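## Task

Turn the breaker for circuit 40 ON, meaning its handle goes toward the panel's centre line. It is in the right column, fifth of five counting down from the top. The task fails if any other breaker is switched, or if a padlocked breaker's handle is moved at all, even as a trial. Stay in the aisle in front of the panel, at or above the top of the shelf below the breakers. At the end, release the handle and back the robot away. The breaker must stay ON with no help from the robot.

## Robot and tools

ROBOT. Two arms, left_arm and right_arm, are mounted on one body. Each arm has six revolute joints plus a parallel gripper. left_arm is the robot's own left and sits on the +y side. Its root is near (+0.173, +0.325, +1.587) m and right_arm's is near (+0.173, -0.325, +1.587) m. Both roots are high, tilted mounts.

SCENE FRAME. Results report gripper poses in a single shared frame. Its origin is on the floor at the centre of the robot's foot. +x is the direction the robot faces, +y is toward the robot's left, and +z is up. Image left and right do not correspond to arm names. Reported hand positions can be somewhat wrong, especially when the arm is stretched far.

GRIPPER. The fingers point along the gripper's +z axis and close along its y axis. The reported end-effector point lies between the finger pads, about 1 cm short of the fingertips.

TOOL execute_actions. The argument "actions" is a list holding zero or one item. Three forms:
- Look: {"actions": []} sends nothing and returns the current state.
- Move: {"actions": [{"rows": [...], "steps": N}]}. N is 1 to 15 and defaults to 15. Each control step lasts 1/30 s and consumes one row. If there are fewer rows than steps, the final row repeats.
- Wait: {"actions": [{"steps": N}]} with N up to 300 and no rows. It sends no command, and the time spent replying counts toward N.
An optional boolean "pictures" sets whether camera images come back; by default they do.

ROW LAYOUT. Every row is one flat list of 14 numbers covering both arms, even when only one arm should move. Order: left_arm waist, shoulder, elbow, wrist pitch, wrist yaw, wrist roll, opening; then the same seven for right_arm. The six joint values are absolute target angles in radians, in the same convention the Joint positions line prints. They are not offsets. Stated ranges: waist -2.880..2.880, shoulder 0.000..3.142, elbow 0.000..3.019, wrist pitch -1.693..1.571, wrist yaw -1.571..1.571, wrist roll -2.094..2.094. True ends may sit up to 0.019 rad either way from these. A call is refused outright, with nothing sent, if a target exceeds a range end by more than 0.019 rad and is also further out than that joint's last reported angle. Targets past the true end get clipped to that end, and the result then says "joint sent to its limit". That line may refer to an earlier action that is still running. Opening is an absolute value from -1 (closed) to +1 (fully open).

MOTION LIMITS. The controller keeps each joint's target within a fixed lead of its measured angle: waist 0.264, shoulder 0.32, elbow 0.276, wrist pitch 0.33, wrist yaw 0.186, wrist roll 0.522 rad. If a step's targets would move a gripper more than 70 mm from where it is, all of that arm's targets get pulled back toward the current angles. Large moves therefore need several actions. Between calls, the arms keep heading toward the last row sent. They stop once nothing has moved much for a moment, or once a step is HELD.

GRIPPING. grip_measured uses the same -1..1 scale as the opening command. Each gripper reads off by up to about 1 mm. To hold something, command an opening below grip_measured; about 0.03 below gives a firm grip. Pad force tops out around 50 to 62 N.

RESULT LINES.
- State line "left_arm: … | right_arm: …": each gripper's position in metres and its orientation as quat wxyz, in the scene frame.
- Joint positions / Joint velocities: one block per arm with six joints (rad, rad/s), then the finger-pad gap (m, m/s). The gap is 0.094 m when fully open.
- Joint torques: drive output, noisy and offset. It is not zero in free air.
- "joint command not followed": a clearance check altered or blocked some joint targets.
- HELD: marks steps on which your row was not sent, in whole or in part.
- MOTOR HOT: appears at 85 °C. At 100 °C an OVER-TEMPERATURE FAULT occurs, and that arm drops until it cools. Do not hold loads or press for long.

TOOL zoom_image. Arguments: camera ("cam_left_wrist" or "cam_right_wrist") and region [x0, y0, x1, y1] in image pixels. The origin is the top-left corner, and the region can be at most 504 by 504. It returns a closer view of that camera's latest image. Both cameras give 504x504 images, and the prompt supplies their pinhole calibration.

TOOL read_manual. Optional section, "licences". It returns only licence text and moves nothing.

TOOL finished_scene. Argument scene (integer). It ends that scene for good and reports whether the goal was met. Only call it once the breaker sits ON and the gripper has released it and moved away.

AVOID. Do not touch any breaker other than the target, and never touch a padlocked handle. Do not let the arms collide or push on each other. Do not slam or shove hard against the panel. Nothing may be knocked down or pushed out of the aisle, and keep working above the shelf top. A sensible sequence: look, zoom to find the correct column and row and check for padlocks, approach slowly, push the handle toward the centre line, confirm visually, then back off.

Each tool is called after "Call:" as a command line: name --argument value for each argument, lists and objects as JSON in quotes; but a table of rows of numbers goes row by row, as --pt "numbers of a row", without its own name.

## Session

Call:
execute_actions --actions '[]'

Scene clock: 0.00 s of 4800.00 s.
left_arm: end_effector_position=(+0.7673, +0.3295, +1.1953) grip_measured=+1.000 end_effector_quat_wxyz=(+0.256, +0.000, +0.967, +0.000) | right_arm: end_effector_position=(+0.7762, -0.3231, +1.1999) grip_measured=+1.000 end_effector_quat_wxyz=(+0.266, -0.003, +0.964, +0.006)
Joint positions: left_arm=[ 1.287  0.822  0.847  0.479 -0.175  0.269  0.094] | right_arm=[-1.263  0.82   0.858  0.484  0.176 -0.286  0.094]
Joint velocities: left_arm=[ 0.005 -0.005  0.002  0.002  0.037 -0.037  0.   ] | right_arm=[ 0.005 -0.005 -0.012  0.002 -0.022 -0.022  0.   ]
Joint torques (N m, as the arm reports them, + toward a larger angle): no reading

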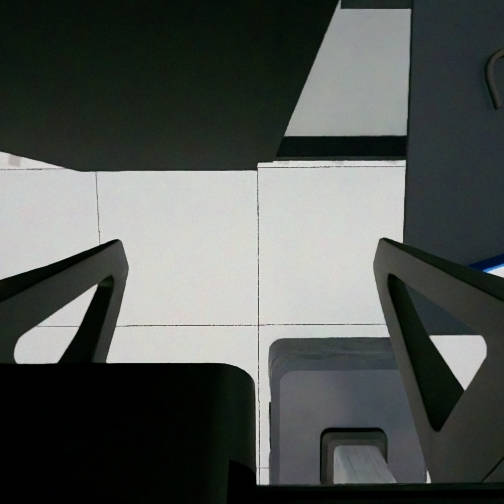

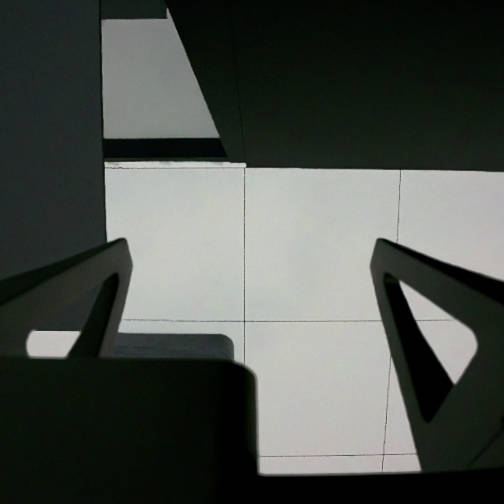

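Mirror with the right arm.

Call:
execute_actions --actions '[{"rows":[[1.287,0.822,0.847,0.479,-0.175,0.269,1,-0.83,1.43,1.21,1.42,0,-0.72,0.3]]}]' --pictures false

Call:
execute_actions --actions '[{"steps":45}]'

Scene clock: 7.93 s of 4800.00 s.
left_arm: end_effector_position=(+0.7673, +0.3295, +1.1953) grip_measured=+1.000 end_effector_quat_wxyz=(+0.256, +0.000, +0.967, +0.000) | right_arm: end_effector_position=(+0.8914, -0.0927, +1.2254) grip_measured=+0.302 end_effector_quat_wxyz=(+0.588, -0.003, +0.805, +0.086)
Joint positions: left_arm=[ 1.287  0.822  0.847  0.479 -0.175  0.269  0.094] | right_arm=[-0.831  1.4    1.216  1.322 -0.    -0.642  0.061]
Joint velocities: left_arm=[-0.015 -0.024 -0.002 -0.002  0.022 -0.007  0.   ] | right_arm=[ 0.317  0.904 -0.149  1.165 -0.095 -0.418  0.001]
Joint torques (N m, as the arm reports them, + toward a larger angle): left_arm=[ -0.73 -21.3    1.5    1.11   0.14   0.  ] | right_arm=[  6.31 -14.64   0.22   1.88  -0.46  -0.22]
Steps of this call (steps 1 to 90: nothing new was sent; then 4.43 s passed at rest; steps 91 to 105: all 15 steps of this action). Readings (joint positions):
91: left_arm=[1.287 0.822 0.847 0.479 -0.175 0.269] | right_arm=[-1.256 0.831 0.866 0.507 0.147 -0.313]
92: left_arm=[1.287 0.822 0.847 0.479 -0.175 0.269] | right_arm=[-1.235 0.855 0.890 0.549 0.115 -0.345]
94: left_arm=[1.287 0.822 0.847 0.479 -0.175 0.269] | right_arm=[-1.167 0.930 0.969 0.635 0.069 -0.403]
98: left_arm=[1.287 0.822 0.847 0.479 -0.175 0.269] | right_arm=[-1.006 1.101 1.130 0.829 0.023 -0.497]
105: the state above

Scene clock: 9.43 s of 4800.00 s.
left_arm: end_effector_position=(+0.7673, +0.3295, +1.1953) grip_measured=+1.000 end_effector_quat_wxyz=(+0.256, +0.000, +0.967, +0.000) | right_arm: end_effector_position=(+0.8821, -0.0866, +1.2303) grip_measured=+0.302 end_effector_quat_wxyz=(+0.604, -0.016, +0.794, +0.062)
Joint positions: left_arm=[ 1.287  0.822  0.847  0.479 -0.175  0.269  0.094] | right_arm=[-0.817  1.43   1.209  1.401 -0.001 -0.707  0.061]
Joint velocities: left_arm=[-0.005  0.005  0.002 -0.012  0.037 -0.037  0.   ] | right_arm=[-0.005 -0.015 -0.017 -0.002  0.022 -0.022 -0.001]
Joint torques (N m, as the arm reports them, + toward a larger angle): left_arm=[ -0.53 -21.32   1.62   1.3    0.14   0.  ] | right_arm=[  6.67 -11.69   0.12   2.08  -0.48  -0.25]
Steps of this call (steps 1 to 30: the robot went on to your last target; steps 31 to 45: nothing new was sent). Readings (joint positions):
1: left_arm=[1.287 0.822 0.847 0.479 -0.175 0.269] | right_arm=[-0.822 1.426 1.210 1.351 -0.001 -0.656]
2: left_arm=[1.287 0.822 0.847 0.479 -0.175 0.269] | right_arm=[-0.818 1.445 1.203 1.365 -0.001 -0.667]
4: left_arm=[1.287 0.822 0.847 0.479 -0.175 0.269] | right_arm=[-0.817 1.462 1.192 1.377 -0.001 -0.682]
8: left_arm=[1.287 0.822 0.847 0.479 -0.175 0.269] | right_arm=[-0.817 1.454 1.199 1.392 -0.001 -0.697]
45: the state above
All arms were judged still, so your last target was given up. Only a new action makes them travel on or press farther. Fingers that are still opening or closing keep moving.
camera_calibration (this result's frames):
cam_right_wrist: T_world_to_cam=[[0.111713, -0.990449, -0.0808085, -0.0867581], [-0.784296, -0.0379397, -0.619226, 1.44934], [0.610246, 0.132553, -0.781043, 0.560423], [0, 0, 0, 1]] pos_world=[0.804404, -0.105228, 1.32817]

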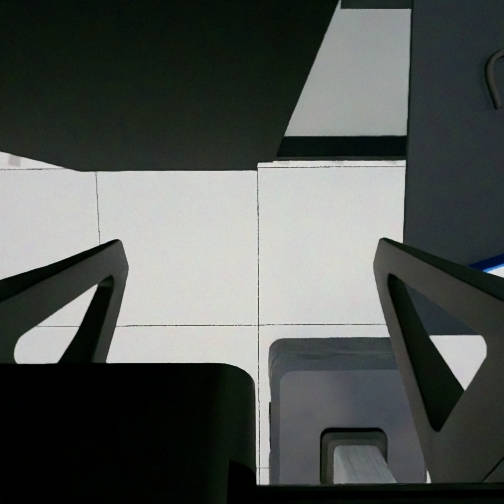

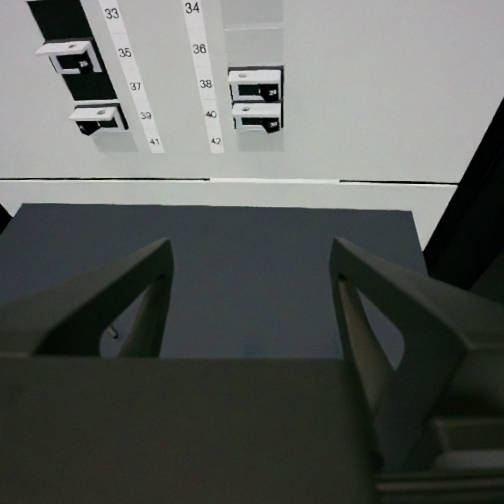

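Call:
execute_actions --actions '[{"rows":[[1.287,0.822,0.847,0.479,-0.175,0.269,1,-0.83,1.77,1.87,1.38,0,-0.47,0.3]]}]' --pictures false

Call:
execute_actions --actions '[{"steps":30}]'

Scene clock: 29.43 s of 4800.00 s.
left_arm: end_effector_position=(+0.7673, +0.3295, +1.1953) grip_measured=+1.000 end_effector_quat_wxyz=(+0.256, +0.000, +0.967, +0.000) | right_arm: end_effector_position=(+0.9890, -0.0508, +1.1770) grip_measured=+0.302 end_effector_quat_wxyz=(+0.680, +0.121, +0.720, +0.064)
Joint positions: left_arm=[ 1.287  0.822  0.847  0.479 -0.175  0.269  0.094] | right_arm=[-0.817  1.785  1.857  1.384 -0.001 -0.496  0.061]
Joint velocities: left_arm=[-0.015 -0.015  0.002  0.007  0.022  0.007  0.   ] | right_arm=[-0.005 -0.132  0.085 -0.012  0.022  0.095  0.001]
Joint torques (N m, as the arm reports them, + toward a larger angle): left_arm=[ -0.65 -21.36   1.5    1.08   0.14  -0.01] | right_arm=[ 10.54 -13.71   2.25   1.16  -0.44  -0.08]
Steps of this call (steps 1 to 90: nothing new was sent; then 16.50 s passed at rest; steps 91 to 105: all 15 steps of this action). Readings (joint positions):
91: left_arm=[1.287 0.822 0.847 0.479 -0.175 0.269] | right_arm=[-0.817 1.444 1.226 1.402 -0.001 -0.689]
92: left_arm=[1.287 0.822 0.847 0.479 -0.175 0.269] | right_arm=[-0.817 1.472 1.274 1.403 -0.001 -0.668]
94: left_arm=[1.287 0.822 0.847 0.479 -0.175 0.269] | right_arm=[-0.817 1.557 1.404 1.403 -0.001 -0.627]
98: left_arm=[1.287 0.822 0.847 0.479 -0.175 0.269] | right_arm=[-0.817 1.769 1.770 1.390 -0.001 -0.544]
105: the state above

Scene clock: 30.43 s of 4800.00 s.
left_arm: end_effector_position=(+0.7673, +0.3295, +1.1953) grip_measured=+1.000 end_effector_quat_wxyz=(+0.256, +0.000, +0.967, +0.000) | right_arm: end_effector_position=(+0.9995, -0.0612, +1.1864) grip_measured=+0.302 end_effector_quat_wxyz=(+0.687, +0.130, +0.713, +0.063)
Joint positions: left_arm=[ 1.287  0.822  0.847  0.479 -0.175  0.269  0.094] | right_arm=[-0.817  1.768  1.864  1.384 -0.001 -0.483  0.061]
Joint velocities: left_arm=[-0.015 -0.015 -0.002 -0.007  0.022  0.066  0.   ] | right_arm=[-0.005 -0.015  0.017 -0.012  0.022  0.022 -0.   ]
Joint torques (N m, as the arm reports them, + toward a larger angle): left_arm=[ -0.81 -21.31   1.56   1.09   0.14   0.01] | right_arm=[ 10.58 -13.21   2.25   1.33  -0.45  -0.07]
Steps of this call (steps 1 to 30: the robot went on to your last target). Readings (joint positions):
1: left_arm=[1.287 0.822 0.847 0.479 -0.175 0.269] | right_arm=[-0.817 1.780 1.859 1.384 -0.001 -0.493]
2: left_arm=[1.287 0.822 0.847 0.479 -0.175 0.269] | right_arm=[-0.817 1.777 1.860 1.384 -0.001 -0.491]
4: left_arm=[1.287 0.822 0.847 0.479 -0.175 0.269] | right_arm=[-0.817 1.771 1.863 1.384 -0.001 -0.488]
8: left_arm=[1.287 0.822 0.847 0.479 -0.175 0.269] | right_arm=[-0.817 1.768 1.864 1.384 -0.001 -0.485]
30: the state above
All arms were judged still, so your last target was given up. Only a new action makes them travel on or press farther. Fingers that are still opening or closing keep moving.
camera_calibration (this result's frames):
cam_right_wrist: T_world_to_cam=[[-0.0877347, -0.959316, -0.268357, 0.345462], [-0.609372, 0.264796, -0.747361, 1.51088], [0.788015, 0.09796, -0.607812, 0.0657357], [0, 0, 0, 1]] pos_world=[0.899195, -0.0751069, 1.26183]

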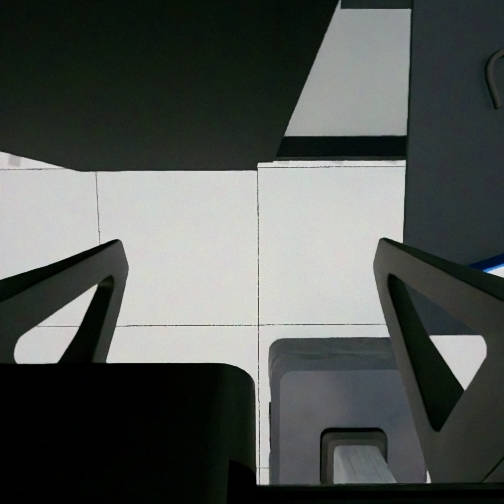

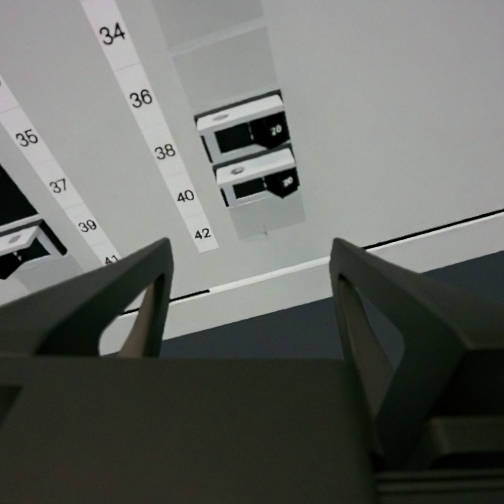

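Call:
execute_actions --actions '[{"rows":[[1.287,0.822,0.847,0.479,-0.175,0.269,1,-0.83,1.785,1.98,1.28,0,-0.47,0.3]]}]'

Scene clock: 43.47 s of 4800.00 s.
left_arm: end_effector_position=(+0.7673, +0.3295, +1.1953) grip_measured=+1.000 end_effector_quat_wxyz=(+0.256, +0.000, +0.967, +0.000) | right_arm: end_effector_position=(+1.0371, -0.0724, +1.1927) grip_measured=+0.302 end_effector_quat_wxyz=(+0.692, +0.134, +0.707, +0.059)
Joint positions: left_arm=[ 1.287  0.822  0.847  0.479 -0.175  0.269  0.094] | right_arm=[-0.817  1.775  1.976  1.298 -0.001 -0.483  0.061]
Joint velocities: left_arm=[-0.005 -0.015 -0.007 -0.017  0.007 -0.037  0.   ] | right_arm=[-0.015  0.005 -0.007 -0.007 -0.007  0.007 -0.   ]
Joint torques (N m, as the arm reports them, + toward a larger angle): left_arm=[ -0.7  -21.02   1.53   1.08   0.13  -0.05] | right_arm=[  9.68 -13.19   2.61   0.87  -0.47  -0.05]
Steps of this call (steps 1 to 90: nothing new was sent; then 9.53 s passed at rest; steps 91 to 105: all 15 steps of this action). Readings (joint positions):
91: left_arm=[1.287 0.822 0.847 0.479 -0.175 0.269] | right_arm=[-0.817 1.769 1.877 1.369 -0.001 -0.483]
92: left_arm=[1.287 0.822 0.847 0.479 -0.175 0.269] | right_arm=[-0.817 1.777 1.904 1.341 -0.001 -0.483]
94: left_arm=[1.287 0.822 0.847 0.479 -0.175 0.269] | right_arm=[-0.817 1.782 1.945 1.308 -0.001 -0.483]
98: left_arm=[1.287 0.822 0.847 0.479 -0.175 0.269] | right_arm=[-0.817 1.777 1.975 1.300 -0.001 -0.483]
105: the state above
camera_calibration (this result's frames):
cam_right_wrist: T_world_to_cam=[[-0.0962007, -0.958655, -0.267818, 0.347906], [-0.596073, 0.270969, -0.755826, 1.53822], [0.797146, 0.0869279, -0.597496, 0.0184771], [0, 0, 0, 1]] pos_world=[0.935633, -0.0848955, 1.26684]

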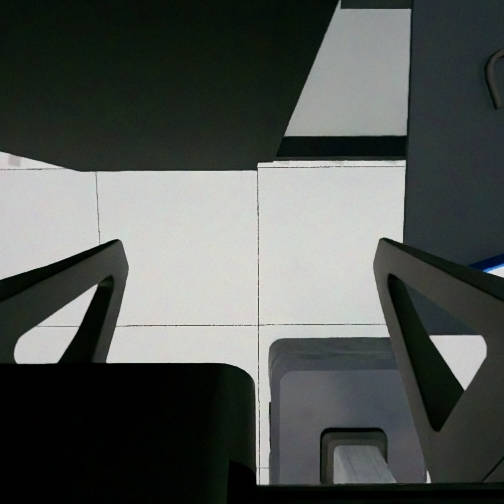

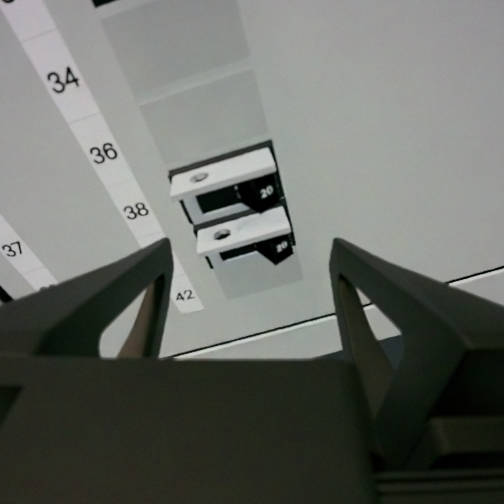

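Call:
execute_actions --actions '[{"rows":[[1.287,0.822,0.847,0.479,-0.175,0.269,1,-0.83,1.785,2.005,1.222,0,-0.47,0.3]]}]'

Scene clock: 51.47 s of 4800.00 s.
left_arm: end_effector_position=(+0.7673, +0.3295, +1.1953) grip_measured=+1.000 end_effector_quat_wxyz=(+0.256, +0.000, +0.967, +0.000) | right_arm: end_effector_position=(+1.0423, -0.0665, +1.1857) grip_measured=+0.302 end_effector_quat_wxyz=(+0.679, +0.126, +0.720, +0.069)
Joint positions: left_arm=[ 1.287  0.822  0.847  0.479 -0.175  0.269  0.094] | right_arm=[-0.817  1.775  1.99   1.24  -0.001 -0.482  0.061]
Joint velocities: left_arm=[-0.005 -0.024 -0.002 -0.007  0.007 -0.007  0.   ] | right_arm=[-0.005  0.005 -0.012  0.007 -0.022 -0.022  0.001]
Joint torques (N m, as the arm reports them, + toward a larger angle): left_arm=[ -0.78 -21.21   1.57   1.1    0.13  -0.01] | right_arm=[ 10.49 -13.29   3.58   0.88  -0.46  -0.05]
Steps of this call (steps 1 to 15: the robot went on to your last target; steps 16 to 90: nothing new was sent; then 4.50 s passed at rest; steps 91 to 105: all 15 steps of this action). Readings (joint positions):
91: left_arm=[1.287 0.822 0.847 0.479 -0.175 0.269] | right_arm=[-0.817 1.775 1.977 1.287 -0.001 -0.482]
92: left_arm=[1.287 0.822 0.847 0.479 -0.175 0.269] | right_arm=[-0.817 1.775 1.981 1.269 -0.001 -0.482]
94: left_arm=[1.287 0.822 0.847 0.479 -0.175 0.269] | right_arm=[-0.817 1.775 1.986 1.249 -0.001 -0.482]
98: left_arm=[1.287 0.822 0.847 0.479 -0.175 0.269] | right_arm=[-0.817 1.775 1.990 1.241 -0.001 -0.482]
105: the state above
camera_calibration (this result's frames):
cam_right_wrist: T_world_to_cam=[[-0.0759361, -0.959955, -0.269666, 0.333164], [-0.627588, 0.256172, -0.735194, 1.54184], [0.774834, 0.113411, -0.621909, 0.0636354], [0, 0, 0, 1]] pos_world=[0.943633, -0.0823702, 1.26297]

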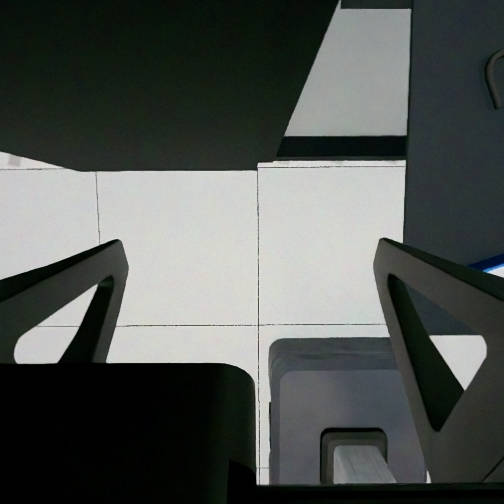

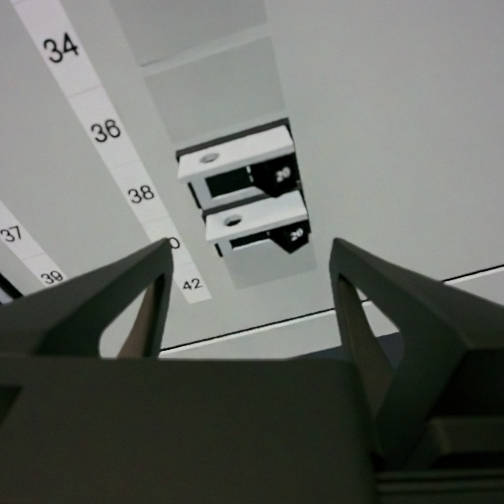

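Call:
execute_actions --actions '[{"rows":[[1.287,0.822,0.847,0.479,-0.175,0.269,1,-0.83,1.775,2.02,1.24,0,-0.47,0.3]]}]'

Scene clock: 58.60 s of 4800.00 s.
left_arm: end_effector_position=(+0.7673, +0.3295, +1.1953) grip_measured=+1.000 end_effector_quat_wxyz=(+0.256, +0.000, +0.967, +0.000) | right_arm: end_effector_position=(+1.0481, -0.0711, +1.1898) grip_measured=+0.302 end_effector_quat_wxyz=(+0.684, +0.129, +0.715, +0.065)
Joint positions: left_arm=[ 1.287  0.822  0.847  0.479 -0.175  0.269  0.094] | right_arm=[-0.817  1.775  2.006  1.24  -0.001 -0.482  0.061]
Joint velocities: left_arm=[-0.024 -0.005  0.002 -0.002 -0.022 -0.037  0.   ] | right_arm=[-0.005 -0.005  0.017 -0.012  0.007  0.125 -0.001]
Joint torques (N m, as the arm reports them, + toward a larger angle): left_arm=[ -0.78 -21.31   1.61   1.03   0.17  -0.02] | right_arm=[  9.98 -14.63   3.73   1.46  -0.46  -0.03]
Steps of this call (steps 1 to 15: the robot went on to your last target; steps 16 to 90: nothing new was sent; then 3.63 s passed at rest; steps 91 to 105: all 15 steps of this action). Readings (joint positions):
91: left_arm=[1.287 0.822 0.847 0.479 -0.175 0.269] | right_arm=[-0.817 1.775 1.992 1.240 -0.001 -0.482]
92: left_arm=[1.287 0.822 0.847 0.479 -0.175 0.269] | right_arm=[-0.817 1.775 1.993 1.240 -0.001 -0.482]
94: left_arm=[1.287 0.822 0.847 0.479 -0.175 0.269] | right_arm=[-0.817 1.775 1.999 1.240 -0.001 -0.482]
98: left_arm=[1.287 0.822 0.847 0.479 -0.175 0.269] | right_arm=[-0.817 1.775 2.006 1.240 -0.001 -0.482]
105: the state above
camera_calibration (this result's frames):
cam_right_wrist: T_world_to_cam=[[-0.0835136, -0.959502, -0.269036, 0.337475], [-0.615921, 0.261936, -0.742988, 1.54712], [0.783369, 0.103656, -0.612853, 0.0417259], [0, 0, 0, 1]] pos_world=[0.948402, -0.0857639, 1.26586]

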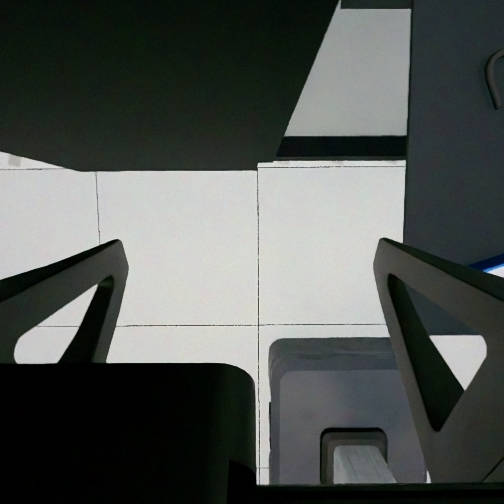

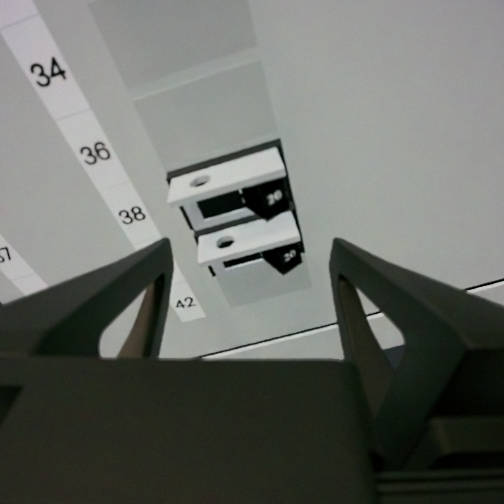

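Call:
execute_actions --actions '[{"rows":[[1.287,0.822,0.847,0.479,-0.175,0.269,1,-0.81,1.775,2.02,1.215,0,-0.47,0.2],[1.287,0.822,0.847,0.479,-0.175,0.269,1,-0.81,1.775,2.02,1.215,0,-0.47,0.1],[1.287,0.822,0.847,0.479,-0.175,0.269,1,-0.81,1.775,2.02,1.215,0,-0.47,0],[1.287,0.822,0.847,0.479,-0.175,0.269,1,-0.81,1.775,2.02,1.215,0,-0.47,-0.1],[1.287,0.822,0.847,0.479,-0.175,0.269,1,-0.81,1.775,2.02,1.215,0,-0.47,-0.15],[1.287,0.822,0.847,0.479,-0.175,0.269,1,-0.81,1.775,2.02,1.215,0,-0.47,-0.2],[1.287,0.822,0.847,0.479,-0.175,0.269,1,-0.81,1.775,2.02,1.215,0,-0.47,-0.25],[1.287,0.822,0.847,0.479,-0.175,0.269,1,-0.81,1.775,2.02,1.215,-0.01,-0.47,-0.3],[1.287,0.822,0.847,0.479,-0.175,0.269,1,-0.81,1.775,2.02,1.215,-0.01,-0.47,-0.36],[1.287,0.822,0.847,0.479,-0.175,0.269,1,-0.81,1.775,2.02,1.215,-0.02,-0.47,-0.42],[1.287,0.822,0.847,0.479,-0.175,0.269,1,-0.81,1.775,2.02,1.215,-0.02,-0.47,-0.48],[1.287,0.822,0.847,0.479,-0.175,0.269,1,-0.81,1.775,2.02,1.215,-0.03,-0.47,-0.54],[1.287,0.822,0.847,0.479,-0.175,0.269,1,-0.81,1.775,2.02,1.215,-0.03,-0.47,-0.61]]}]'

Scene clock: 76.63 s of 4800.00 s.
left_arm: end_effector_position=(+0.7673, +0.3295, +1.1953) grip_measured=+1.000 end_effector_quat_wxyz=(+0.256, +0.000, +0.967, +0.000) | right_arm: end_effector_position=(+1.0482, -0.0694, +1.1889) grip_measured=-0.267 end_effector_quat_wxyz=(+0.683, +0.125, +0.717, +0.067)
Joint positions: left_arm=[ 1.287  0.822  0.847  0.479 -0.175  0.269  0.094] | right_arm=[-0.817  1.775  2.006  1.233 -0.005 -0.485  0.034]
Joint velocities: left_arm=[-0.005  0.005 -0.012 -0.017 -0.051  0.007  0.   ] | right_arm=[ 0.005 -0.005 -0.007 -0.002  0.022  0.007  0.   ]
Joint torques (N m, as the arm reports them, + toward a larger angle): left_arm=[ -0.33 -21.12   1.54   1.12   0.13  -0.02] | right_arm=[ 11.88 -14.07   3.58   0.87  -1.39  -0.03]
Steps of this call (steps 1 to 15: the robot went on to your last target; steps 16 to 90: nothing new was sent; then 14.53 s passed at rest; steps 91 to 105: all 15 steps of this action). Readings (joint positions):
91: left_arm=[1.287 0.822 0.847 0.479 -0.175 0.269] | right_arm=[-0.817 1.775 2.006 1.239 -0.001 -0.482]
92: left_arm=[1.287 0.822 0.847 0.479 -0.175 0.269] | right_arm=[-0.817 1.775 2.006 1.237 -0.001 -0.482]
94: left_arm=[1.287 0.822 0.847 0.479 -0.175 0.269] | right_arm=[-0.817 1.775 2.006 1.234 -0.001 -0.482]
98: left_arm=[1.287 0.822 0.847 0.479 -0.175 0.269] | right_arm=[-0.817 1.775 2.006 1.233 -0.001 -0.483]
105: the state above
camera_calibration (this result's frames):
cam_right_wrist: T_world_to_cam=[[-0.0767157, -0.960562, -0.267274, 0.329589], [-0.620035, 0.255888, -0.741672, 1.54843], [0.780814, 0.108821, -0.615213, 0.046806], [0, 0, 0, 1]] pos_world=[0.948818, -0.0847271, 1.26531]

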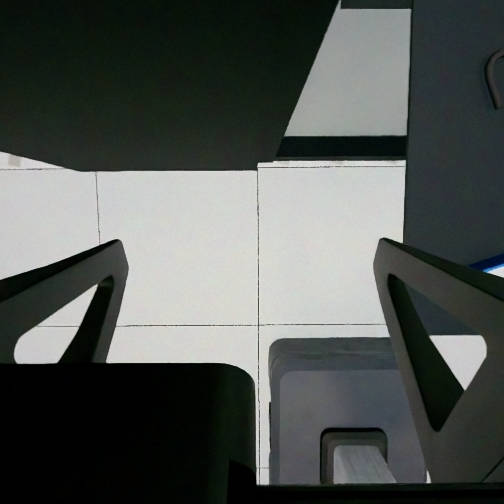

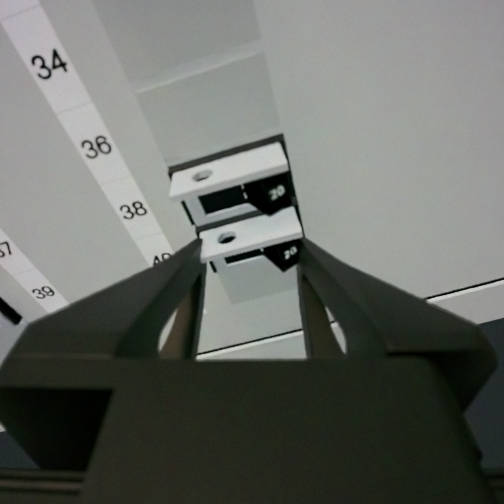

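Call:
execute_actions --actions '[{"rows":[[1.287,0.822,0.847,0.479,-0.175,0.269,1,-0.817,1.775,2.02,1.205,0.015,-0.40,0.05]]}]'

Call:
execute_actions --actions '[{"rows":[[1.287,0.822,0.847,0.479,-0.175,0.269,1,-0.81,1.775,2.02,1.205,0.015,-0.4,-0.05],[1.287,0.822,0.847,0.479,-0.175,0.269,1,-0.81,1.775,2.02,1.205,0.015,-0.4,-0.12],[1.287,0.822,0.847,0.479,-0.175,0.269,1,-0.81,1.775,2.02,1.205,0.015,-0.4,-0.18],[1.287,0.822,0.847,0.479,-0.175,0.269,1,-0.81,1.775,2.02,1.205,0.015,-0.4,-0.24],[1.287,0.822,0.847,0.479,-0.175,0.269,1,-0.81,1.775,2.02,1.205,0.015,-0.4,-0.3],[1.287,0.822,0.847,0.479,-0.175,0.269,1,-0.81,1.775,2.02,1.205,0.01,-0.4,-0.36],[1.287,0.822,0.847,0.479,-0.175,0.269,1,-0.81,1.775,2.02,1.205,0,-0.4,-0.42],[1.287,0.822,0.847,0.479,-0.175,0.269,1,-0.81,1.775,2.02,1.205,-0.01,-0.4,-0.48],[1.287,0.822,0.847,0.479,-0.175,0.269,1,-0.81,1.775,2.02,1.205,-0.01,-0.4,-0.54],[1.287,0.822,0.847,0.479,-0.175,0.269,1,-0.81,1.775,2.02,1.205,-0.02,-0.4,-0.61]]}]'

Scene clock: 93.67 s of 4800.00 s.
left_arm: end_effector_position=(+0.7673, +0.3295, +1.1953) grip_measured=+1.000 end_effector_quat_wxyz=(+0.256, +0.000, +0.967, +0.000) | right_arm: end_effector_position=(+1.0485, -0.0702, +1.1858) grip_measured=+0.048 end_effector_quat_wxyz=(+0.674, +0.154, +0.717, +0.087)
Joint positions: left_arm=[ 1.287  0.822  0.847  0.479 -0.175  0.269  0.094] | right_arm=[-0.817  1.775  2.008  1.223  0.012 -0.415  0.049]
Joint velocities: left_arm=[-0.005 -0.005 -0.002 -0.002  0.037 -0.007  0.   ] | right_arm=[-0.005  0.015  0.002 -0.002  0.022  0.051  0.   ]
Joint torques (N m, as the arm reports them, + toward a larger angle): left_arm=[ -0.48 -21.24   1.45   1.09   0.16  -0.02] | right_arm=[ 11.11 -14.68   3.63   0.91  -0.4   -0.08]
Steps of this call (steps 1 to 15: the robot went on to your last target; steps 16 to 90: nothing new was sent; then 13.53 s passed at rest; steps 91 to 105: all 15 steps of this action). Readings (joint positions):
91: left_arm=[1.287 0.822 0.847 0.479 -0.175 0.269] | right_arm=[-0.817 1.775 2.007 1.232 0.004 -0.474]
92: left_arm=[1.287 0.822 0.847 0.479 -0.175 0.269] | right_arm=[-0.817 1.775 2.007 1.229 0.008 -0.462]
94: left_arm=[1.287 0.822 0.847 0.479 -0.175 0.269] | right_arm=[-0.817 1.775 2.008 1.225 0.011 -0.444]
98: left_arm=[1.287 0.822 0.847 0.479 -0.175 0.269] | right_arm=[-0.817 1.775 2.008 1.223 0.012 -0.425]
105: the state above
camera_calibration (this result's frames):
cam_right_wrist: T_world_to_cam=[[-0.0910603, -0.938489, -0.333087, 0.422676], [-0.625371, 0.31419, -0.714279, 1.52366], [0.774996, 0.143261, -0.615514, 0.0536083], [0, 0, 0, 1]] pos_world=[0.949797, -0.0897232, 1.2621]

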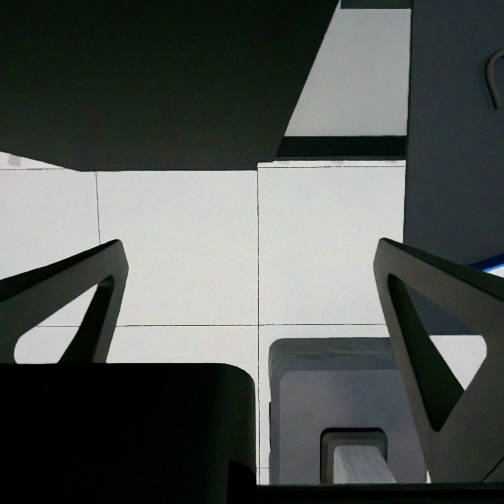

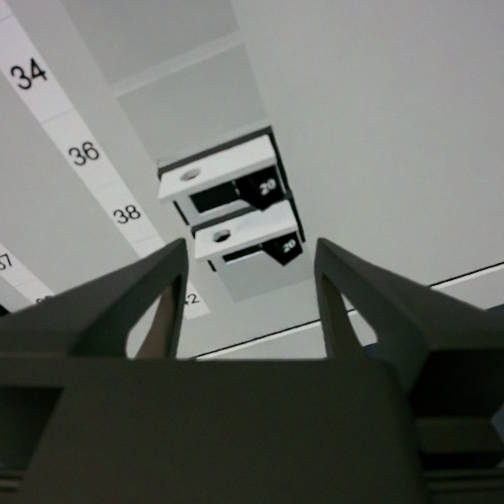

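Scene clock: 94.17 s of 4800.00 s.
left_arm: end_effector_position=(+0.7673, +0.3295, +1.1953) grip_measured=+1.000 end_effector_quat_wxyz=(+0.256, +0.000, +0.967, +0.000) | right_arm: end_effector_position=(+1.0487, -0.0684, +1.1867) grip_measured=-0.264 end_effector_quat_wxyz=(+0.674, +0.153, +0.717, +0.090)
Joint positions: left_arm=[ 1.287  0.822  0.847  0.479 -0.175  0.269  0.094] | right_arm=[-0.815  1.775  2.008  1.221  0.007 -0.414  0.035]
Joint velocities: left_arm=[-0.024 -0.005  0.012  0.007  0.037  0.051  0.   ] | right_arm=[ 0.005  0.015 -0.002 -0.007 -0.037 -0.051  0.   ]
Joint torques (N m, as the arm reports them, + toward a larger angle): left_arm=[ -1.05 -21.25   1.64   1.04   0.13   0.  ] | right_arm=[ 11.7  -14.98   3.48   0.83  -1.45  -0.08]
Steps of this call (steps 1 to 15: all 15 steps of this action). Readings (joint positions):
1: left_arm=[1.287 0.822 0.847 0.479 -0.175 0.269] | right_arm=[-0.817 1.775 2.008 1.223 0.012 -0.415]
2: left_arm=[1.287 0.822 0.847 0.479 -0.175 0.269] | right_arm=[-0.817 1.775 2.008 1.223 0.012 -0.414]
4: left_arm=[1.287 0.822 0.847 0.479 -0.175 0.269] | right_arm=[-0.817 1.775 2.008 1.222 0.010 -0.414]
8: left_arm=[1.287 0.822 0.847 0.479 -0.175 0.269] | right_arm=[-0.815 1.775 2.008 1.221 0.010 -0.414]
15: the state above
camera_calibration (this result's frames):
cam_right_wrist: T_world_to_cam=[[-0.0855327, -0.937982, -0.335967, 0.422327], [-0.625473, 0.313028, -0.714701, 1.52441], [0.775544, 0.149008, -0.613456, 0.0511349], [0, 0, 0, 1]] pos_world=[0.949939, -0.0886657, 1.26275]

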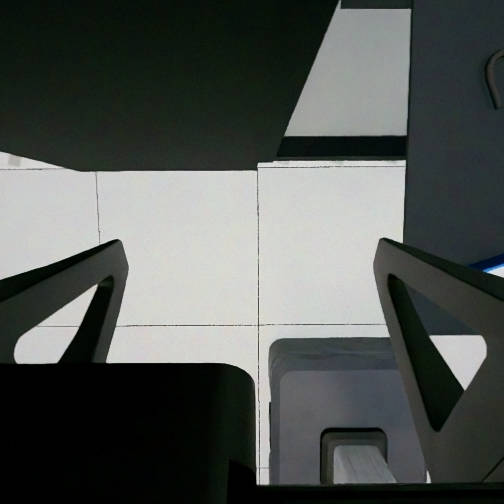

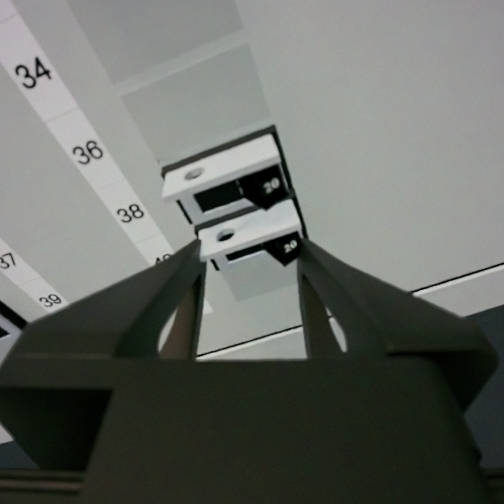

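Call:
execute_actions --actions '[{"rows":[[1.287,0.822,0.847,0.479,-0.175,0.269,1,-0.817,1.775,1.985,1.26,0.0,-0.40,0.05]]}]'

Scene clock: 106.53 s of 4800.00 s.
left_arm: end_effector_position=(+0.7673, +0.3295, +1.1953) grip_measured=+1.000 end_effector_quat_wxyz=(+0.256, +0.000, +0.967, +0.000) | right_arm: end_effector_position=(+1.0427, -0.0658, +1.1868) grip_measured=+0.048 end_effector_quat_wxyz=(+0.675, +0.152, +0.716, +0.093)
Joint positions: left_arm=[ 1.287  0.822  0.847  0.479 -0.175  0.269  0.094] | right_arm=[-0.814  1.773  1.988  1.238  0.002 -0.413  0.049]
Joint velocities: left_arm=[ 0.005 -0.024 -0.007 -0.007 -0.022  0.051  0.   ] | right_arm=[ 0.005 -0.015 -0.002 -0.007  0.066 -0.007  0.001]
Joint torques (N m, as the arm reports them, + toward a larger angle): left_arm=[ -0.44 -21.44   1.62   1.14   0.15   0.01] | right_arm=[ 10.93 -14.09   2.44   2.13  -0.56  -0.08]
Steps of this call (steps 1 to 15: the robot went on to your last target; steps 16 to 90: nothing new was sent; then 8.87 s passed at rest; steps 91 to 105: all 15 steps of this action). Readings (joint positions):
91: left_arm=[1.287 0.822 0.847 0.479 -0.175 0.269] | right_arm=[-0.815 1.775 2.005 1.226 0.008 -0.414]
92: left_arm=[1.287 0.822 0.847 0.479 -0.175 0.269] | right_arm=[-0.815 1.774 2.001 1.231 0.004 -0.414]
94: left_arm=[1.287 0.822 0.847 0.479 -0.175 0.269] | right_arm=[-0.814 1.773 1.996 1.237 0.002 -0.414]
98: left_arm=[1.287 0.822 0.847 0.479 -0.175 0.269] | right_arm=[-0.814 1.773 1.988 1.238 0.002 -0.413]
105: the state above
camera_calibration (this result's frames):
cam_right_wrist: T_world_to_cam=[[-0.0802205, -0.937553, -0.338466, 0.421746], [-0.624687, 0.311892, -0.715883, 1.52039], [0.776743, 0.154007, -0.610698, 0.0513157], [0, 0, 0, 1]] pos_world=[0.943742, -0.0866913, 1.26251]

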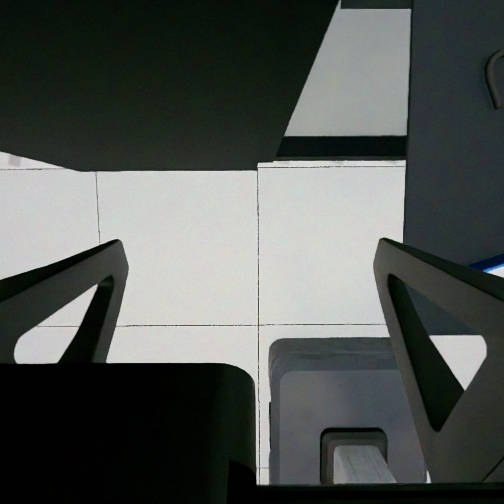

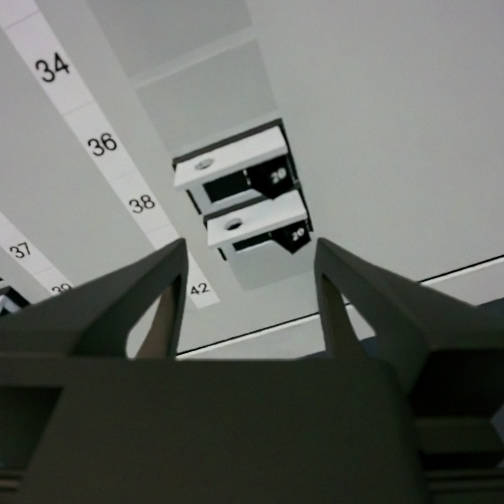

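Call:
execute_actions --actions '[{"rows":[[1.287,0.822,0.847,0.479,-0.175,0.269,1,-0.817,1.775,2.009,1.25,0.0,-0.40,0.05]]}]' --pictures false

Call:
execute_actions --actions '[{"rows":[[1.287,0.822,0.847,0.479,-0.175,0.269,1,-0.81,1.775,2.009,1.24,0,-0.4,-0.05],[1.287,0.822,0.847,0.479,-0.175,0.269,1,-0.81,1.775,2.009,1.24,0,-0.4,-0.12],[1.287,0.822,0.847,0.479,-0.175,0.269,1,-0.81,1.775,2.009,1.24,0,-0.4,-0.18],[1.287,0.822,0.847,0.479,-0.175,0.269,1,-0.81,1.775,2.009,1.24,0,-0.4,-0.24],[1.287,0.822,0.847,0.479,-0.175,0.269,1,-0.81,1.775,2.009,1.24,0,-0.4,-0.3],[1.287,0.822,0.847,0.479,-0.175,0.269,1,-0.81,1.775,2.009,1.24,0,-0.4,-0.36],[1.287,0.822,0.847,0.479,-0.175,0.269,1,-0.81,1.775,2.009,1.23,-0.01,-0.4,-0.42],[1.287,0.822,0.847,0.479,-0.175,0.269,1,-0.81,1.775,2.009,1.23,-0.01,-0.4,-0.48],[1.287,0.822,0.847,0.479,-0.175,0.269,1,-0.81,1.775,2.009,1.22,-0.02,-0.4,-0.54],[1.287,0.822,0.847,0.479,-0.175,0.269,1,-0.81,1.775,2.009,1.22,-0.02,-0.4,-0.61]]}]'

Scene clock: 132.30 s of 4800.00 s.
left_arm: end_effector_position=(+0.7673, +0.3295, +1.1953) grip_measured=+1.000 end_effector_quat_wxyz=(+0.256, +0.000, +0.967, +0.000) | right_arm: end_effector_position=(+1.0447, -0.0674, +1.1882) grip_measured=+0.048 end_effector_quat_wxyz=(+0.677, +0.153, +0.714, +0.092)
Joint positions: left_arm=[ 1.287  0.822  0.847  0.479 -0.175  0.269  0.094] | right_arm=[-0.814  1.773  1.993  1.238  0.002 -0.412  0.049]
Joint velocities: left_arm=[ 0.005 -0.005 -0.007  0.002  0.022 -0.022  0.   ] | right_arm=[-0.015  0.005  0.002 -0.007  0.081 -0.007 -0.001]
Joint torques (N m, as the arm reports them, + toward a larger angle): left_arm=[ -0.56 -21.23   1.64   1.13   0.12  -0.01] | right_arm=[ 10.76 -13.91   3.77   1.92  -0.58  -0.05]
Steps of this call (steps 1 to 15: the robot went on to your last target; steps 16 to 90: nothing new was sent; then 22.27 s passed at rest; steps 91 to 105: all 15 steps of this action). Readings (joint positions):
91: left_arm=[1.287 0.822 0.847 0.479 -0.175 0.269] | right_arm=[-0.814 1.773 1.988 1.238 0.002 -0.413]
92: left_arm=[1.287 0.822 0.847 0.479 -0.175 0.269] | right_arm=[-0.814 1.773 1.989 1.238 0.002 -0.413]
94: left_arm=[1.287 0.822 0.847 0.479 -0.175 0.269] | right_arm=[-0.814 1.773 1.991 1.238 0.002 -0.413]
98: left_arm=[1.287 0.822 0.847 0.479 -0.175 0.269] | right_arm=[-0.814 1.773 1.993 1.238 0.002 -0.412]
105: the state above

Scene clock: 132.80 s of 4800.00 s.
left_arm: end_effector_position=(+0.7673, +0.3295, +1.1953) grip_measured=+1.000 end_effector_quat_wxyz=(+0.256, +0.000, +0.967, +0.000) | right_arm: end_effector_position=(+1.0450, -0.0686, +1.1879) grip_measured=-0.269 end_effector_quat_wxyz=(+0.676, +0.155, +0.715, +0.090)
Joint positions: left_arm=[ 1.287  0.822  0.847  0.479 -0.175  0.269  0.094] | right_arm=[-0.814  1.773  1.994  1.239  0.007 -0.412  0.034]
Joint velocities: left_arm=[-0.015 -0.005  0.002 -0.012  0.022  0.022  0.   ] | right_arm=[-0.024 -0.005 -0.017  0.007 -0.037 -0.066 -0.   ]
Joint torques (N m, as the arm reports them, + toward a larger angle): left_arm=[ -0.75 -20.8    1.55   1.05   0.14   0.  ] | right_arm=[ 11.47 -14.19   3.57   0.88  -1.49  -0.05]
Steps of this call (steps 1 to 15: all 15 steps of this action). Readings (joint positions):
1: left_arm=[1.287 0.822 0.847 0.479 -0.175 0.269] | right_arm=[-0.814 1.773 1.993 1.238 0.002 -0.412]
2: left_arm=[1.287 0.822 0.847 0.479 -0.175 0.269] | right_arm=[-0.814 1.773 1.993 1.238 0.002 -0.412]
4: left_arm=[1.287 0.822 0.847 0.479 -0.175 0.269] | right_arm=[-0.814 1.773 1.994 1.238 0.008 -0.412]
8: left_arm=[1.287 0.822 0.847 0.479 -0.175 0.269] | right_arm=[-0.814 1.773 1.994 1.239 0.009 -0.412]
15: the state above
camera_calibration (this result's frames):
cam_right_wrist: T_world_to_cam=[[-0.0885024, -0.936884, -0.338253, 0.428166], [-0.620595, 0.317485, -0.716983, 1.52096], [0.779121, 0.146464, -0.609524, 0.0462084], [0, 0, 0, 1]] pos_world=[0.945791, -0.0885063, 1.2635]

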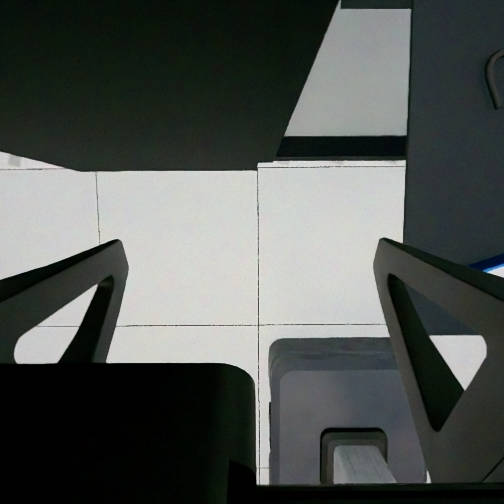

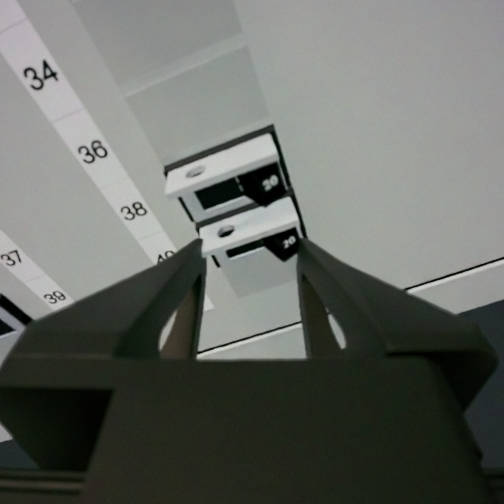

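Call:
zoom_image --camera "cam_right_wrist" --region '[170,170,340,300]'

Call:
execute_actions --actions '[{"rows":[[1.287,0.822,0.847,0.479,-0.175,0.269,1,-0.76,1.82,2.0,1.19,-0.04,-0.40,-0.61]]}]'

Region (170, 170, 340, 300) of cam_right_wrist's 504x504 image, scaled by 2.965, with more detail than that image has; it fills the top 385 rows of this view, and the rest is white.

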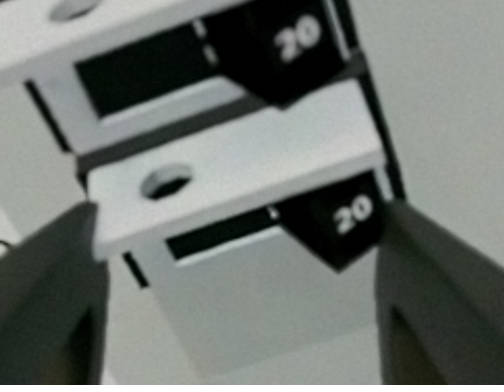

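Scene clock: 141.30 s of 4800.00 s.
left_arm: end_effector_position=(+0.7673, +0.3295, +1.1953) grip_measured=+1.000 end_effector_quat_wxyz=(+0.256, +0.000, +0.967, +0.000) | right_arm: end_effector_position=(+1.0444, -0.0669, +1.1874) grip_measured=-0.270 end_effector_quat_wxyz=(+0.676, +0.154, +0.715, +0.091)
Joint positions: left_arm=[ 1.287  0.822  0.847  0.479 -0.175  0.269  0.094] | right_arm=[-0.814  1.775  1.994  1.237  0.004 -0.412  0.034]
Joint velocities: left_arm=[-0.005 -0.005 -0.017 -0.012 -0.007 -0.022  0.   ] | right_arm=[-0.015  0.005 -0.017 -0.012 -0.007 -0.066 -0.   ]
Joint torques (N m, as the arm reports them, + toward a larger angle): left_arm=[ -0.81 -21.17   1.52   1.12   0.13  -0.02] | right_arm=[ 15.17 -10.51   2.9   -0.26  -2.05  -0.06]
Steps of this call (steps 1 to 15: the robot went on to your last target; steps 16 to 90: nothing new was sent; then 5.00 s passed at rest; steps 91 to 105: all 15 steps of this action). Readings (joint positions):
91: left_arm=[1.287 0.822 0.847 0.479 -0.175 0.269] | right_arm=[-0.814 1.775 1.994 1.237 0.005 -0.412]
92: left_arm=[1.287 0.822 0.847 0.479 -0.175 0.269] | right_arm=[-0.814 1.775 1.994 1.237 0.004 -0.412]
94: left_arm=[1.287 0.822 0.847 0.479 -0.175 0.269] | right_arm=[-0.814 1.775 1.994 1.237 0.004 -0.412]
98: left_arm=[1.287 0.822 0.847 0.479 -0.175 0.269] | right_arm=[-0.814 1.775 1.994 1.237 0.004 -0.412]
105: the state above
camera_calibration (this result's frames):
cam_right_wrist: T_world_to_cam=[[-0.0844751, -0.937031, -0.338876, 0.425976], [-0.621985, 0.315285, -0.71675, 1.5207], [0.778459, 0.150228, -0.609453, 0.0469843], [0, 0, 0, 1]] pos_world=[0.94526, -0.0873587, 1.26295]

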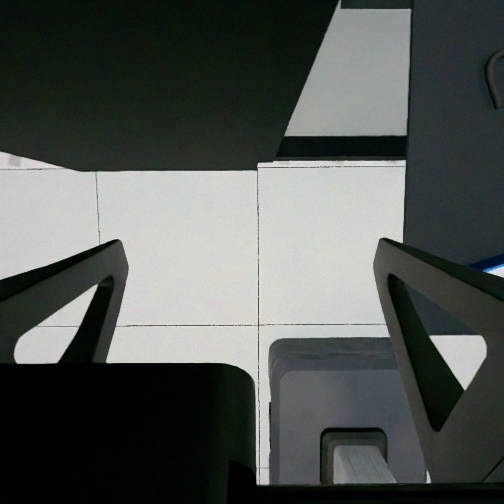

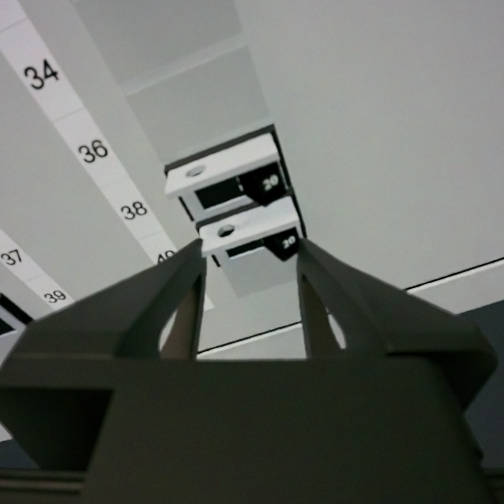

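Call:
execute_actions --actions '[{"rows":[[1.287,0.822,0.847,0.479,-0.175,0.269,1,-0.78,1.80,1.955,1.25,0.02,-0.40,-0.61]]}]'

Scene clock: 148.47 s of 4800.00 s.
left_arm: end_effector_position=(+0.7673, +0.3295, +1.1953) grip_measured=+1.000 end_effector_quat_wxyz=(+0.256, +0.000, +0.967, +0.000) | right_arm: end_effector_position=(+1.0296, -0.0455, +1.1856) grip_measured=-0.608 end_effector_quat_wxyz=(+0.660, +0.160, +0.726, +0.104)
Joint positions: left_arm=[ 1.287  0.822  0.847  0.479 -0.175  0.269  0.094] | right_arm=[-0.787  1.779  1.956  1.241  0.022 -0.413  0.018]
Joint velocities: left_arm=[-0.015  0.005 -0.002  0.007  0.022 -0.007  0.   ] | right_arm=[-0.015  0.005 -0.017 -0.007 -0.022  0.022  0.   ]
Joint torques (N m, as the arm reports them, + toward a larger angle): left_arm=[ -0.32 -21.45   1.52   1.01   0.13  -0.03] | right_arm=[ 12.14 -12.13   2.14   1.72  -0.54  -0.07]
Steps of this call (steps 1 to 15: the robot went on to your last target; steps 16 to 90: nothing new was sent; then 3.67 s passed at rest; steps 91 to 105: all 15 steps of this action). Readings (joint positions):
91: left_arm=[1.287 0.822 0.847 0.479 -0.175 0.269] | right_arm=[-0.814 1.775 1.991 1.239 0.014 -0.413]
92: left_arm=[1.287 0.822 0.847 0.479 -0.175 0.269] | right_arm=[-0.809 1.774 1.988 1.239 0.024 -0.413]
94: left_arm=[1.287 0.822 0.847 0.479 -0.175 0.269] | right_arm=[-0.803 1.774 1.975 1.241 0.033 -0.413]
98: left_arm=[1.287 0.822 0.847 0.479 -0.175 0.269] | right_arm=[-0.795 1.777 1.957 1.241 0.022 -0.413]
105: the state above
camera_calibration (this result's frames):
cam_right_wrist: T_world_to_cam=[[-0.0828526, -0.927782, -0.363807, 0.47256], [-0.651579, 0.326654, -0.684647, 1.49633], [0.754042, 0.180324, -0.631588, 0.106965], [0, 0, 0, 1]] pos_world=[0.933475, -0.0696382, 1.26394]

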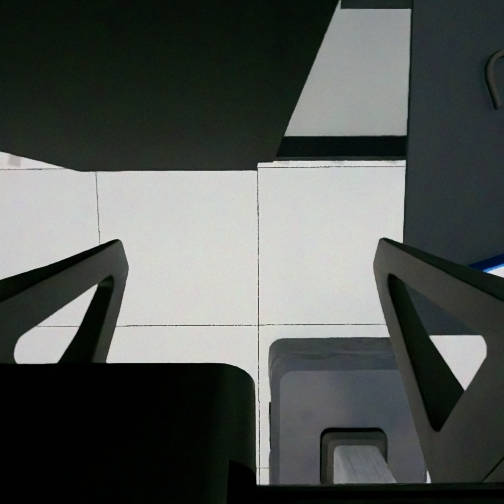

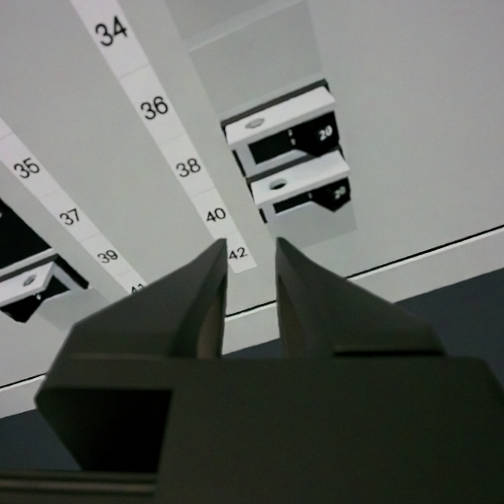

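Call:
execute_actions --actions '[{"rows":[[1.287,0.822,0.847,0.479,-0.175,0.269,1,-0.80,1.74,1.83,1.3,-0.05,-0.45,0.3],[1.287,0.822,0.847,0.479,-0.175,0.269,1,-0.80,1.74,1.83,1.3,-0.05,-0.45,0.3],[1.287,0.822,0.847,0.479,-0.175,0.269,1,-0.80,1.74,1.83,1.3,-0.05,-0.45,0.3],[1.287,0.822,0.847,0.479,-0.175,0.269,1,-0.875,1.67,1.80,1.2,-0.145,-0.45,0.3]]}]' --pictures false

Call:
execute_actions --actions '[{"steps":15}]'

Scene clock: 162.43 s of 4800.00 s.
left_arm: end_effector_position=(+0.7673, +0.3295, +1.1953) grip_measured=+1.000 end_effector_quat_wxyz=(+0.256, +0.000, +0.967, +0.000) | right_arm: end_effector_position=(+1.0140, -0.0686, +1.1854) grip_measured=+0.298 end_effector_quat_wxyz=(+0.671, +0.067, +0.726, +0.134)
Joint positions: left_arm=[ 1.287  0.822  0.847  0.479 -0.175  0.269  0.094] | right_arm=[-0.869  1.672  1.796  1.218 -0.143 -0.436  0.061]
Joint velocities: left_arm=[-0.015 -0.005  0.002 -0.007  0.007 -0.007  0.   ] | right_arm=[-0.015 -0.083 -0.012  0.002  0.007  0.007  0.001]
Joint torques (N m, as the arm reports them, + toward a larger angle): left_arm=[ -0.9  -21.35   1.54   1.08   0.13  -0.01] | right_arm=[  9.32 -14.04   2.36   0.91  -0.49  -0.28]
Steps of this call (steps 1 to 15: the robot went on to your last target; steps 16 to 90: nothing new was sent; then 10.47 s passed at rest; steps 91 to 105: all 15 steps of this action). Readings (joint positions):
91: left_arm=[1.287 0.822 0.847 0.479 -0.175 0.269] | right_arm=[-0.787 1.773 1.937 1.246 -0.012 -0.416]
92: left_arm=[1.287 0.822 0.847 0.479 -0.175 0.269] | right_arm=[-0.787 1.757 1.898 1.258 -0.035 -0.420]
94: left_arm=[1.287 0.822 0.847 0.479 -0.175 0.269] | right_arm=[-0.793 1.735 1.841 1.261 -0.096 -0.427]
98: left_arm=[1.287 0.822 0.847 0.479 -0.175 0.269] | right_arm=[-0.835 1.705 1.796 1.221 -0.143 -0.434]
105: the state above

Scene clock: 162.93 s of 4800.00 s.
left_arm: end_effector_position=(+0.7673, +0.3295, +1.1953) grip_measured=+1.000 end_effector_quat_wxyz=(+0.256, +0.000, +0.967, +0.000) | right_arm: end_effector_position=(+1.0158, -0.0705, +1.1874) grip_measured=+0.298 end_effector_quat_wxyz=(+0.672, +0.067, +0.725, +0.132)
Joint positions: left_arm=[ 1.287  0.822  0.847  0.479 -0.175  0.269  0.094] | right_arm=[-0.869  1.668  1.796  1.218 -0.144 -0.438  0.061]
Joint velocities: left_arm=[-0.005 -0.024 -0.012  0.002  0.007 -0.007  0.   ] | right_arm=[ 0.005 -0.015 -0.007 -0.007  0.051  0.007  0.   ]
Joint torques (N m, as the arm reports them, + toward a larger angle): left_arm=[ -0.49 -21.     1.57   1.08   0.13   0.  ] | right_arm=[  9.41 -14.42   2.32   0.82  -0.53  -0.26]
Steps of this call (steps 1 to 15: the robot went on to your last target). Readings (joint positions):
1: left_arm=[1.287 0.822 0.847 0.479 -0.175 0.269] | right_arm=[-0.869 1.670 1.796 1.218 -0.144 -0.436]
2: left_arm=[1.287 0.822 0.847 0.479 -0.175 0.269] | right_arm=[-0.869 1.669 1.796 1.218 -0.144 -0.437]
4: left_arm=[1.287 0.822 0.847 0.479 -0.175 0.269] | right_arm=[-0.869 1.668 1.796 1.218 -0.144 -0.437]
8: left_arm=[1.287 0.822 0.847 0.479 -0.175 0.269] | right_arm=[-0.869 1.668 1.796 1.218 -0.144 -0.437]
15: the state above
All arms were judged still, so your last target was given up. Only a new action makes them travel on or press farther. Fingers that are still opening or closing keep moving.
camera_calibration (this result's frames):
cam_right_wrist: T_world_to_cam=[[0.0929763, -0.954856, -0.282145, 0.171354], [-0.658045, 0.153731, -0.737118, 1.55344], [0.747216, 0.254198, -0.614045, 0.114283], [0, 0, 0, 1]] pos_world=[0.920905, -0.104244, 1.26359]

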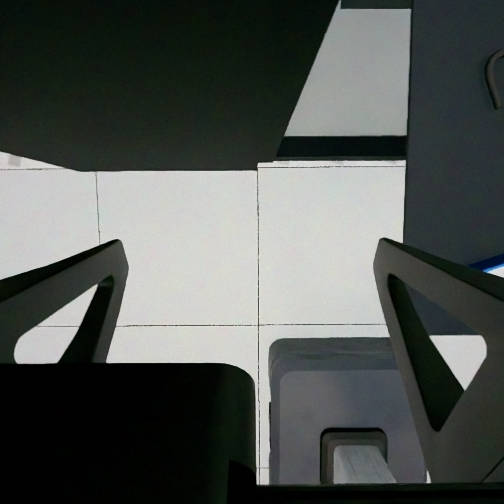

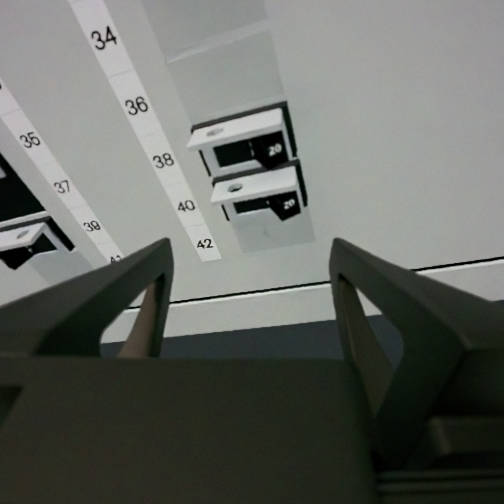

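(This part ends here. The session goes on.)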